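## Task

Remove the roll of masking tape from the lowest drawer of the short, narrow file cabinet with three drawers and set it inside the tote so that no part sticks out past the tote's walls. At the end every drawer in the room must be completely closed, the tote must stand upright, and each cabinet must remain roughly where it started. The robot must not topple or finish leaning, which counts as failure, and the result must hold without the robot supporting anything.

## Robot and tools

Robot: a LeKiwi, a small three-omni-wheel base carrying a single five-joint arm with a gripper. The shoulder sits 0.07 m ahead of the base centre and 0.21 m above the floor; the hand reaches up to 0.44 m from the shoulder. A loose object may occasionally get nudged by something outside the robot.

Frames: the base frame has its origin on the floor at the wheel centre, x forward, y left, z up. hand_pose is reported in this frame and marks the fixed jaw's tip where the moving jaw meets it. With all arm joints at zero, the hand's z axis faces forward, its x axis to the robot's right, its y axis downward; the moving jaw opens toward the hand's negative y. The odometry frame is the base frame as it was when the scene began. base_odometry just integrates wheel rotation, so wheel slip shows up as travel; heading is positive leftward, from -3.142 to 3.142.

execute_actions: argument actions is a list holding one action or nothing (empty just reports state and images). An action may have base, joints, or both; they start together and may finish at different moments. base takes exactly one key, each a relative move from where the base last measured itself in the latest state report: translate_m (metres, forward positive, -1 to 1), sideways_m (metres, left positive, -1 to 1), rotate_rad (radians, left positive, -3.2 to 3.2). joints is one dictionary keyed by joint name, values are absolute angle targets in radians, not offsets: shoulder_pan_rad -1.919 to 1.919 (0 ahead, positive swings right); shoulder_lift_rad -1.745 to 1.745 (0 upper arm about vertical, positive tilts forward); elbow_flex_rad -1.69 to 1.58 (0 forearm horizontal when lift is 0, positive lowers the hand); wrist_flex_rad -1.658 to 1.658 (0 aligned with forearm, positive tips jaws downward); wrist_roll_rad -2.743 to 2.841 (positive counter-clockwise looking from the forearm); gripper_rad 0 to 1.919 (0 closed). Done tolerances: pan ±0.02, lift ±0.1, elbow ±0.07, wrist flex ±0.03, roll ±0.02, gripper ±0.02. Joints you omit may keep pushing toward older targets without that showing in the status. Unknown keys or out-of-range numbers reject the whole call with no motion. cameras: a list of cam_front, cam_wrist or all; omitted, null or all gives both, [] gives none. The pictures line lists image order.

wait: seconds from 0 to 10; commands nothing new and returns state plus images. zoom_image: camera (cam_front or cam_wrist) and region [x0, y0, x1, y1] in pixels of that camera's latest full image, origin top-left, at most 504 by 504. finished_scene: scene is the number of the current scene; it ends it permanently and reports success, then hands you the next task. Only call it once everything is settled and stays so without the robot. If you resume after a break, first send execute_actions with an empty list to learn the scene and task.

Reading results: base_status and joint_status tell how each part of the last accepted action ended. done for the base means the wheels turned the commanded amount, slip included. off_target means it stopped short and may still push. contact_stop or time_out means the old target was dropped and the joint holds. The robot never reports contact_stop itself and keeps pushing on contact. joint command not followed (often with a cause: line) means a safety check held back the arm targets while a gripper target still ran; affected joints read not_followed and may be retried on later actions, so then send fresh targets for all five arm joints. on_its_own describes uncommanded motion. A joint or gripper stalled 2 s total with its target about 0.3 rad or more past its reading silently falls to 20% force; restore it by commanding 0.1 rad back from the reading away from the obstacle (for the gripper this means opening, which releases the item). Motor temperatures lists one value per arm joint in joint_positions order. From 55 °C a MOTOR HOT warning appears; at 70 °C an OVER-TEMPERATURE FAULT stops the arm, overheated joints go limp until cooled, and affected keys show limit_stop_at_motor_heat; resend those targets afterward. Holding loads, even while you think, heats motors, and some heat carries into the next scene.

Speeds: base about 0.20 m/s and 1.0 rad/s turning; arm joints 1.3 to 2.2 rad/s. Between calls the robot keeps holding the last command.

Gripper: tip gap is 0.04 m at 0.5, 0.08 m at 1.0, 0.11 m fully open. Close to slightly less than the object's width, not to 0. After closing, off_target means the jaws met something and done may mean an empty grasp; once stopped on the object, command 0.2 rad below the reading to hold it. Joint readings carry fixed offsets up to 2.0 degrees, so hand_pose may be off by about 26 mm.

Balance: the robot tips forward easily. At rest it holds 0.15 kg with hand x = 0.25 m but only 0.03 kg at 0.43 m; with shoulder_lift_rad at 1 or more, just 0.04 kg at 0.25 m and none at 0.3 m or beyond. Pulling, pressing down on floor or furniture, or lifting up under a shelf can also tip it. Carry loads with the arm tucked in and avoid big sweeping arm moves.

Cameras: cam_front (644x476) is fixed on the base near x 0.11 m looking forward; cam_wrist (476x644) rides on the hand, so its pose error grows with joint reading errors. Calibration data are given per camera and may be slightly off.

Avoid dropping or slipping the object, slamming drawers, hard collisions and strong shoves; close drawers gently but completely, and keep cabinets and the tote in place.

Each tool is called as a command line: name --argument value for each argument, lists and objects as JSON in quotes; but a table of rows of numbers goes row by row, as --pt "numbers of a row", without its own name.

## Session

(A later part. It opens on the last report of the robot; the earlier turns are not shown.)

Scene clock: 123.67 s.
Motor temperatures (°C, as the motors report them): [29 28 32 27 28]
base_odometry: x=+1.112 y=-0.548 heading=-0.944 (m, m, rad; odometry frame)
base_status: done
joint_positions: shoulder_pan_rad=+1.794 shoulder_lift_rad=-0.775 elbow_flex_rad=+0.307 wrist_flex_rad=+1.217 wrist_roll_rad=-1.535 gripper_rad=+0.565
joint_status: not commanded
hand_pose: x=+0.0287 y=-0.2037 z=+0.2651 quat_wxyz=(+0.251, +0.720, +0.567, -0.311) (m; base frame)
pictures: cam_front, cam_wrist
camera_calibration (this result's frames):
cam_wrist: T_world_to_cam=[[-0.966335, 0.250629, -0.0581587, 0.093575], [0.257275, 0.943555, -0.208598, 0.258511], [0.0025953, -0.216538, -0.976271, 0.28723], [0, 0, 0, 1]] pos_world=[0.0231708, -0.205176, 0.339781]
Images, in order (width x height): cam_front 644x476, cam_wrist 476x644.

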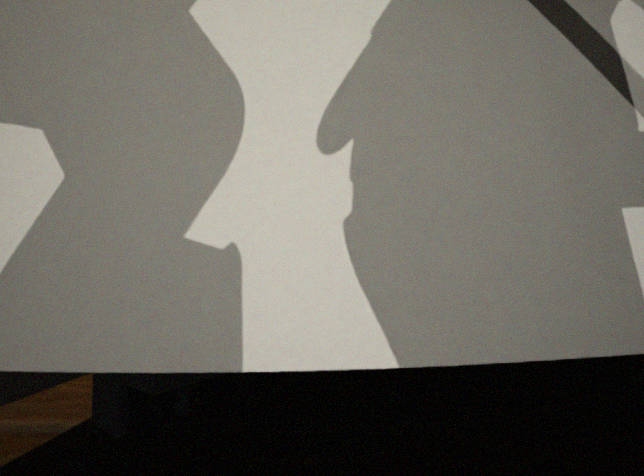

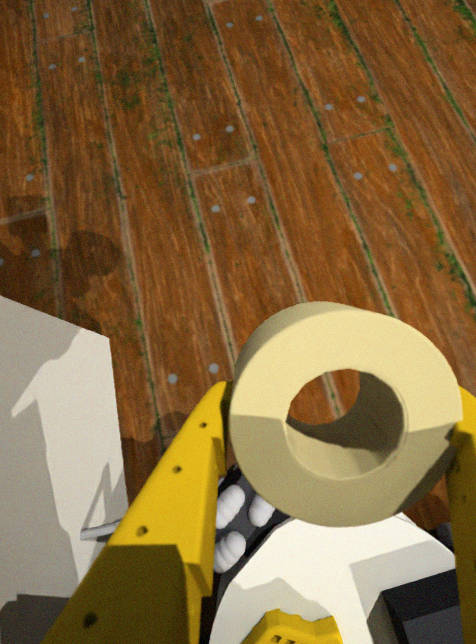

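execute_actions --actions '[{"base":{"translate_m":0.045}}]'

execute_actions --actions '[{"base":{"translate_m":-0.4}}]' --cameras '["cam_front"]'

execute_actions --actions '[{"base":{"rotate_rad":-1.5},"joints":{"shoulder_pan_rad":0}}]' --cameras '["cam_front"]'

Scene clock: 131.27 s.
Motor temperatures (°C, as the motors report them): [29 28 32 27 28]
base_odometry: x=+1.137 y=-0.583 heading=-0.945 (m, m, rad; odometry frame)
base_status: done
joint_positions: shoulder_pan_rad=+1.794 shoulder_lift_rad=-0.775 elbow_flex_rad=+0.307 wrist_flex_rad=+1.217 wrist_roll_rad=-1.535 gripper_rad=+0.565
joint_status: not commanded
hand_pose: x=+0.0287 y=-0.2037 z=+0.2651 quat_wxyz=(+0.251, +0.720, +0.567, -0.311) (m; base frame)
pictures: cam_front, cam_wrist
camera_calibration (this result's frames):
cam_wrist: T_world_to_cam=[[-0.966335, 0.250629, -0.0581587, 0.093575], [0.257275, 0.943555, -0.208598, 0.258511], [0.0025953, -0.216538, -0.976271, 0.28723], [0, 0, 0, 1]] pos_world=[0.0231708, -0.205176, 0.339781]
Images, in order (width x height): cam_front 644x476, cam_wrist 476x644.

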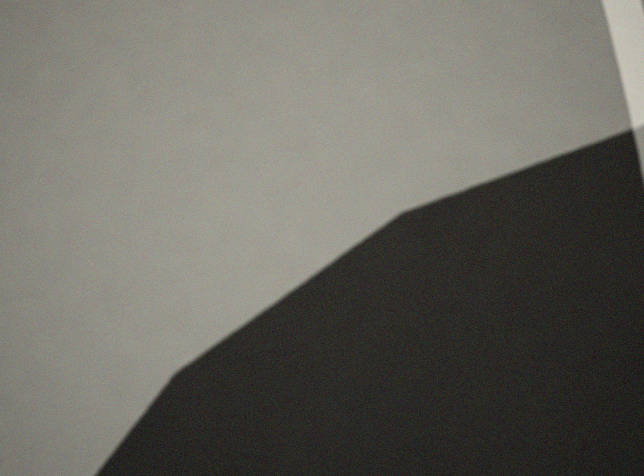

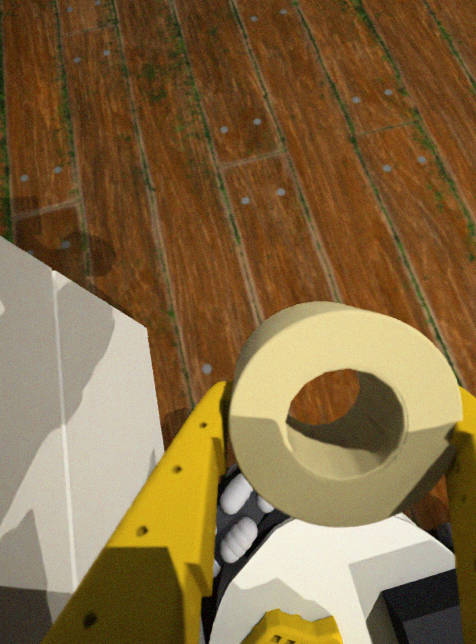

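Scene clock: 134.23 s.
Motor temperatures (°C, as the motors report them): [29 28 32 27 28]
base_odometry: x=+0.904 y=-0.260 heading=-0.945 (m, m, rad; odometry frame)
base_status: done
joint_positions: shoulder_pan_rad=+1.794 shoulder_lift_rad=-0.775 elbow_flex_rad=+0.307 wrist_flex_rad=+1.217 wrist_roll_rad=-1.535 gripper_rad=+0.565
joint_status: not commanded
hand_pose: x=+0.0287 y=-0.2037 z=+0.2651 quat_wxyz=(+0.251, +0.720, +0.567, -0.311) (m; base frame)
pictures: cam_front
Images, in order (width x height): cam_front 644x476.

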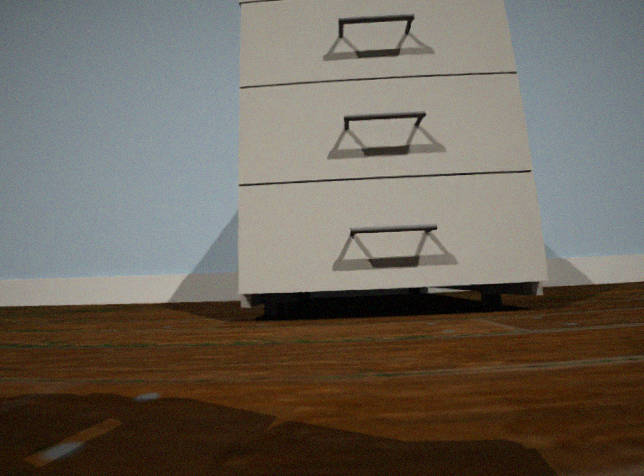

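Scene clock: 136.70 s.
Motor temperatures (°C, as the motors report them): [29 28 32 27 28]
base_odometry: x=+0.904 y=-0.260 heading=-2.442 (m, m, rad; odometry frame)
base_status: done
joint_positions: shoulder_pan_rad=+0.008 shoulder_lift_rad=-0.777 elbow_flex_rad=+0.307 wrist_flex_rad=+1.217 wrist_roll_rad=-1.535 gripper_rad=+0.564
joint_status: all done
hand_pose: x=+0.2741 y=+0.0060 z=+0.2653 quat_wxyz=(+0.400, +0.010, +0.916, +0.001) (m; base frame)
pictures: cam_front
Images, in order (width x height): cam_front 644x476.

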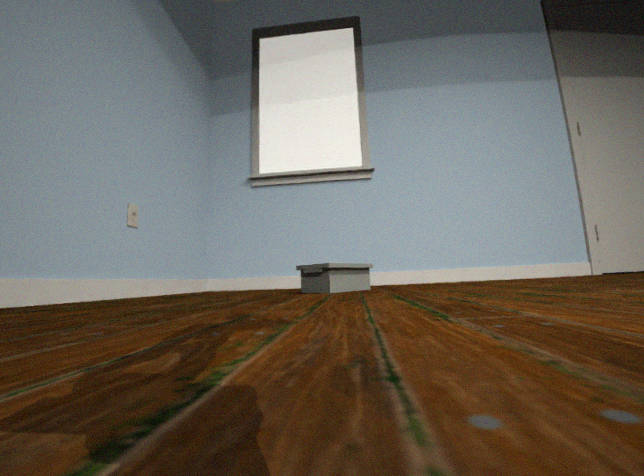

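execute_actions --actions '[{"base":{"translate_m":0.75}}]'

Scene clock: 145.07 s.
Motor temperatures (°C, as the motors report them): [29 28 32 27 28]
base_odometry: x=+0.330 y=-0.742 heading=-2.442 (m, m, rad; odometry frame)
base_status: done
joint_positions: shoulder_pan_rad=+0.007 shoulder_lift_rad=-0.777 elbow_flex_rad=+0.307 wrist_flex_rad=+1.217 wrist_roll_rad=-1.535 gripper_rad=+0.564
joint_status: not commanded
hand_pose: x=+0.2741 y=+0.0063 z=+0.2653 quat_wxyz=(+0.400, +0.009, +0.916, +0.001) (m; base frame)
pictures: cam_front, cam_wrist
camera_calibration (this result's frames):
cam_wrist: T_world_to_cam=[[-0.037316, -0.997607, -0.0582058, 0.0313379], [-0.976463, 0.0487833, -0.210097, 0.341475], [0.212433, 0.0489959, -0.975946, 0.273057], [0, 0, 0, 1]] pos_world=[0.2766, 0.00122593, 0.340056]
Images, in order (width x height): cam_front 644x476, cam_wrist 476x644.

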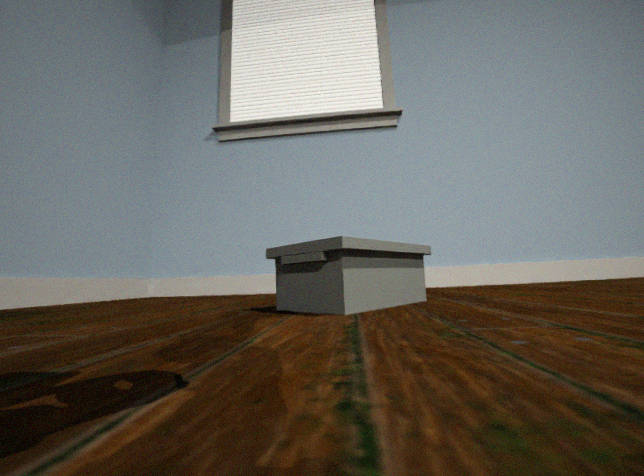

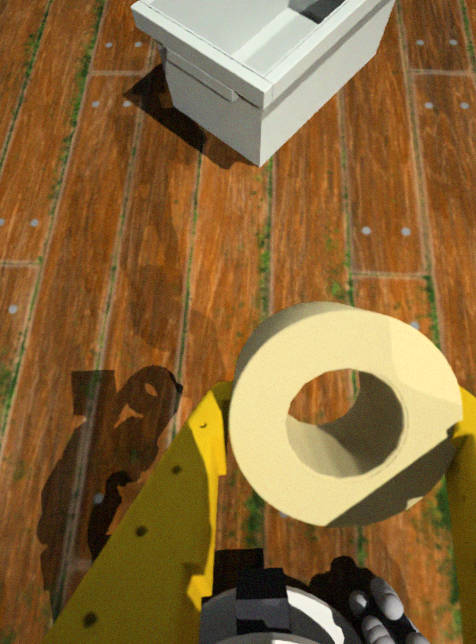

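execute_actions --actions '[{"base":{"translate_m":0.39},"joints":{"shoulder_lift_rad":-0.1,"elbow_flex_rad":-0.2,"wrist_flex_rad":1.4,"shoulder_pan_rad":0.1}}]'

Scene clock: 151.97 s.
Motor temperatures (°C, as the motors report them): [29 28 32 27 28]
base_odometry: x=+0.032 y=-0.993 heading=-2.442 (m, m, rad; odometry frame)
base_status: done
joint_positions: shoulder_pan_rad=+0.093 shoulder_lift_rad=-0.091 elbow_flex_rad=-0.158 wrist_flex_rad=+1.395 wrist_roll_rad=-1.535 gripper_rad=+0.564
joint_status: all done
hand_pose: x=+0.3102 y=-0.0148 z=+0.2155 quat_wxyz=(+0.211, +0.052, +0.976, -0.008) (m; base frame)
pictures: cam_front, cam_wrist
camera_calibration (this result's frames):
cam_wrist: T_world_to_cam=[[-0.14288, -0.98886, -0.0417242, 0.0379961], [-0.973583, 0.132837, 0.185715, 0.282346], [-0.178104, 0.067157, -0.981717, 0.340456], [0, 0, 0, 1]] pos_world=[0.340952, -0.022797, 0.283381]
Images, in order (width x height): cam_front 644x476, cam_wrist 476x644.

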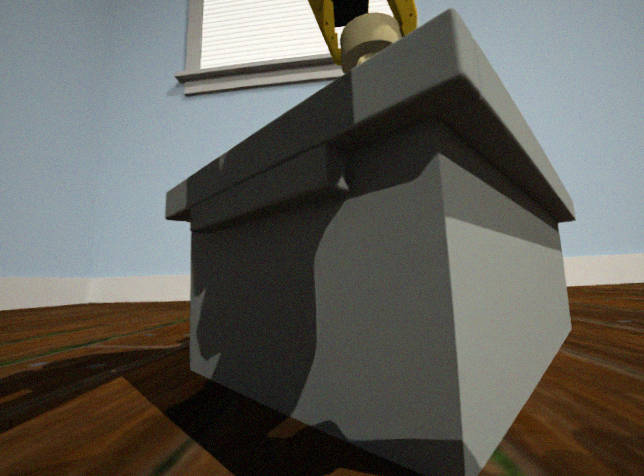

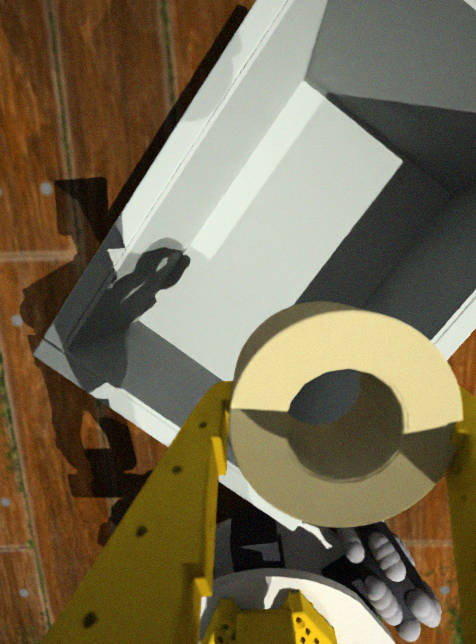

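execute_actions --actions '[{"joints":{"shoulder_pan_rad":0.04,"shoulder_lift_rad":0.15,"elbow_flex_rad":0.0,"wrist_flex_rad":1.0,"wrist_roll_rad":-2.0}}]' --cameras '["cam_wrist"]'

execute_actions --actions '[{"joints":{"shoulder_lift_rad":0.55,"elbow_flex_rad":0.17,"wrist_flex_rad":0.43}}]'

Scene clock: 162.43 s.
Motor temperatures (°C, as the motors report them): [29 28 33 27 28]
base_odometry: x=+0.032 y=-0.993 heading=-2.442 (m, m, rad; odometry frame)
base_status: not commanded
joint_positions: shoulder_pan_rad=+0.050 shoulder_lift_rad=+0.164 elbow_flex_rad=+0.008 wrist_flex_rad=+1.013 wrist_roll_rad=-1.994 gripper_rad=+0.564
joint_status: all done
hand_pose: x=+0.3408 y=-0.0066 z=+0.1501 quat_wxyz=(+0.188, +0.253, +0.948, +0.040) (m; base frame)
pictures: cam_wrist
camera_calibration (this result's frames):
cam_wrist: T_world_to_cam=[[-0.497982, -0.842913, -0.203743, 0.194056], [-0.857286, 0.443114, 0.262127, 0.274135], [-0.130669, 0.305201, -0.94328, 0.260784], [0, 0, 0, 1]] pos_world=[0.365725, -0.0374926, 0.213672]
Images, in order (width x height): cam_wrist 476x644.

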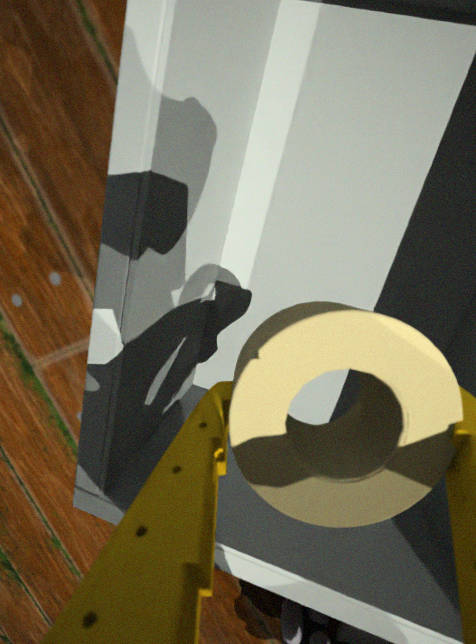

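Scene clock: 163.50 s.
Motor temperatures (°C, as the motors report them): [29 28 33 27 28]
base_odometry: x=+0.032 y=-0.993 heading=-2.442 (m, m, rad; odometry frame)
base_status: not commanded
joint_positions: shoulder_pan_rad=+0.050 shoulder_lift_rad=+0.564 elbow_flex_rad=+0.175 wrist_flex_rad=+0.444 wrist_roll_rad=-1.994 gripper_rad=+0.564
joint_status: all done
hand_pose: x=+0.3483 y=-0.0070 z=+0.0547 quat_wxyz=(+0.188, +0.253, +0.948, +0.040) (m; base frame)
pictures: cam_front, cam_wrist
camera_calibration (this result's frames):
cam_wrist: T_world_to_cam=[[-0.49767, -0.842928, -0.204442, 0.177972], [-0.857686, 0.443134, 0.26078, 0.30594], [-0.129224, 0.305129, -0.943503, 0.17142], [0, 0, 0, 1]] pos_world=[0.373124, -0.0378599, 0.118337]
Images, in order (width x height): cam_front 644x476, cam_wrist 476x644.

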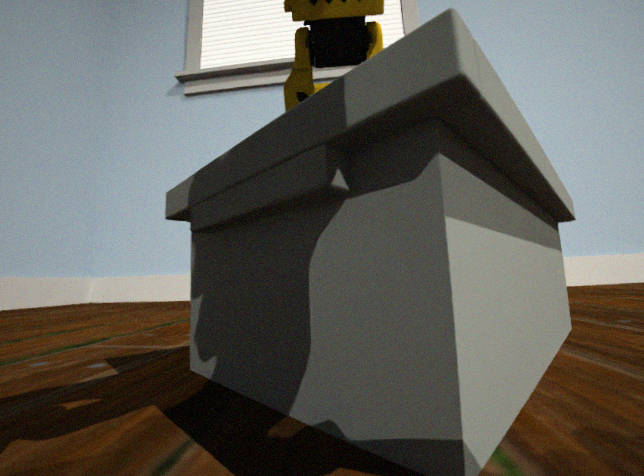

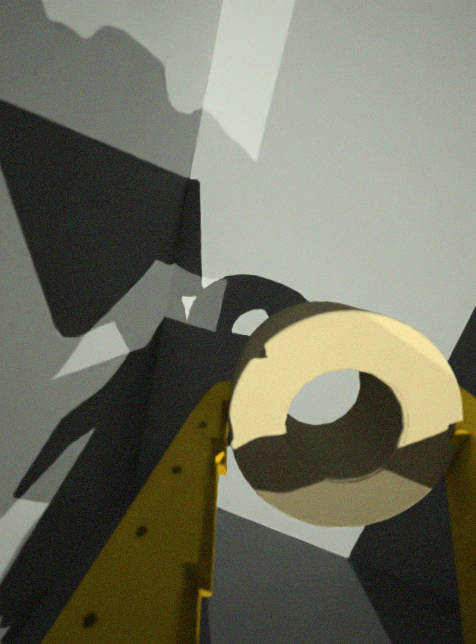

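A bit lower, then release.

execute_actions --actions '[{"joints":{"shoulder_lift_rad":0.64,"elbow_flex_rad":0.19,"wrist_flex_rad":0.32}}]' --cameras '["cam_wrist"]'

execute_actions --actions '[{"joints":{"gripper_rad":0.75}}]' --cameras '[]'

execute_actions --actions '[{"joints":{"shoulder_lift_rad":-0.1,"elbow_flex_rad":-0.25,"wrist_flex_rad":1.4}}]'

Scene clock: 173.23 s.
Motor temperatures (°C, as the motors report them): [29 28 33 27 28]
base_odometry: x=+0.032 y=-0.993 heading=-2.442 (m, m, rad; odometry frame)
base_status: not commanded
joint_positions: shoulder_pan_rad=+0.050 shoulder_lift_rad=+0.656 elbow_flex_rad=+0.192 wrist_flex_rad=+0.333 wrist_roll_rad=-1.994 gripper_rad=+0.564
joint_status: all done
hand_pose: x=+0.3455 y=-0.0069 z=+0.0361 quat_wxyz=(+0.189, +0.253, +0.948, +0.041) (m; base frame)
pictures: cam_wrist
camera_calibration (this result's frames):
cam_wrist: T_world_to_cam=[[-0.497356, -0.842944, -0.20514, 0.172787], [-0.858085, 0.443154, 0.259432, 0.308503], [-0.127778, 0.305058, -0.943723, 0.152922], [0, 0, 0, 1]] pos_world=[0.370198, -0.0377147, 0.0997258]
Images, in order (width x height): cam_wrist 476x644.

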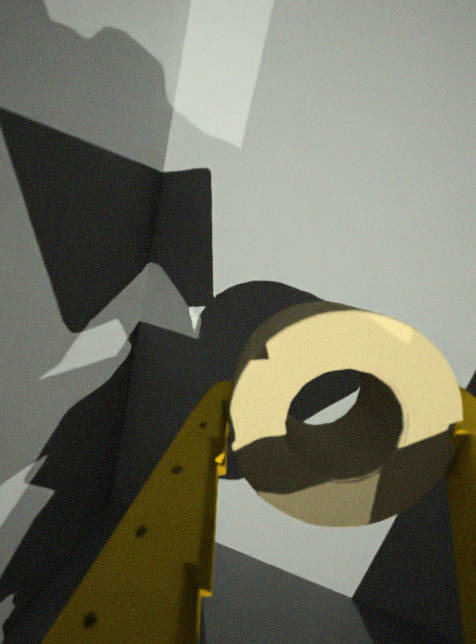

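Scene clock: 173.97 s.
Motor temperatures (°C, as the motors report them): [29 28 33 27 28]
base_odometry: x=+0.032 y=-0.993 heading=-2.442 (m, m, rad; odometry frame)
base_status: not commanded
joint_positions: shoulder_pan_rad=+0.050 shoulder_lift_rad=+0.656 elbow_flex_rad=+0.192 wrist_flex_rad=+0.333 wrist_roll_rad=-1.994 gripper_rad=+0.741
joint_status: all done
hand_pose: x=+0.3455 y=-0.0069 z=+0.0361 quat_wxyz=(+0.189, +0.253, +0.948, +0.041) (m; base frame)
pictures: none
No camera images: the call's "cameras" was empty. Leave "cameras" out to get every camera's image.

Scene clock: 175.37 s.
Motor temperatures (°C, as the motors report them): [29 28 33 27 28]
base_odometry: x=+0.032 y=-0.993 heading=-2.442 (m, m, rad; odometry frame)
base_status: not commanded
joint_positions: shoulder_pan_rad=+0.050 shoulder_lift_rad=-0.054 elbow_flex_rad=-0.215 wrist_flex_rad=+1.393 wrist_roll_rad=-1.994 gripper_rad=+0.742
joint_status: all done
hand_pose: x=+0.3203 y=-0.0056 z=+0.2203 quat_wxyz=(+0.216, +0.251, +0.942, +0.046) (m; base frame)
pictures: cam_front, cam_wrist
camera_calibration (this result's frames):
cam_wrist: T_world_to_cam=[[-0.485002, -0.843557, -0.230617, 0.200764], [-0.87137, 0.443813, 0.209151, 0.253877], [-0.0740799, 0.302392, -0.950301, 0.307433], [0, 0, 0, 1]] pos_world=[0.341366, -0.0362833, 0.285355]
Images, in order (width x height): cam_front 644x476, cam_wrist 476x644.

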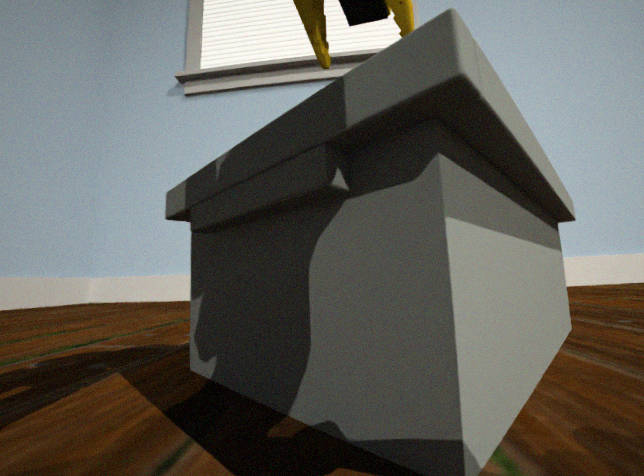

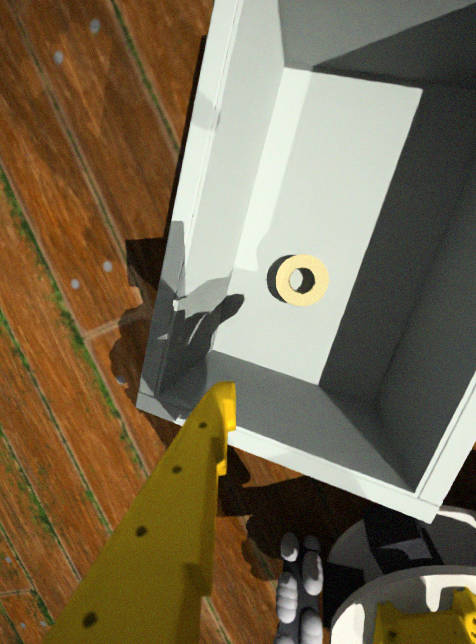

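finished_scene --scene 2

The scene is finished: the task was done.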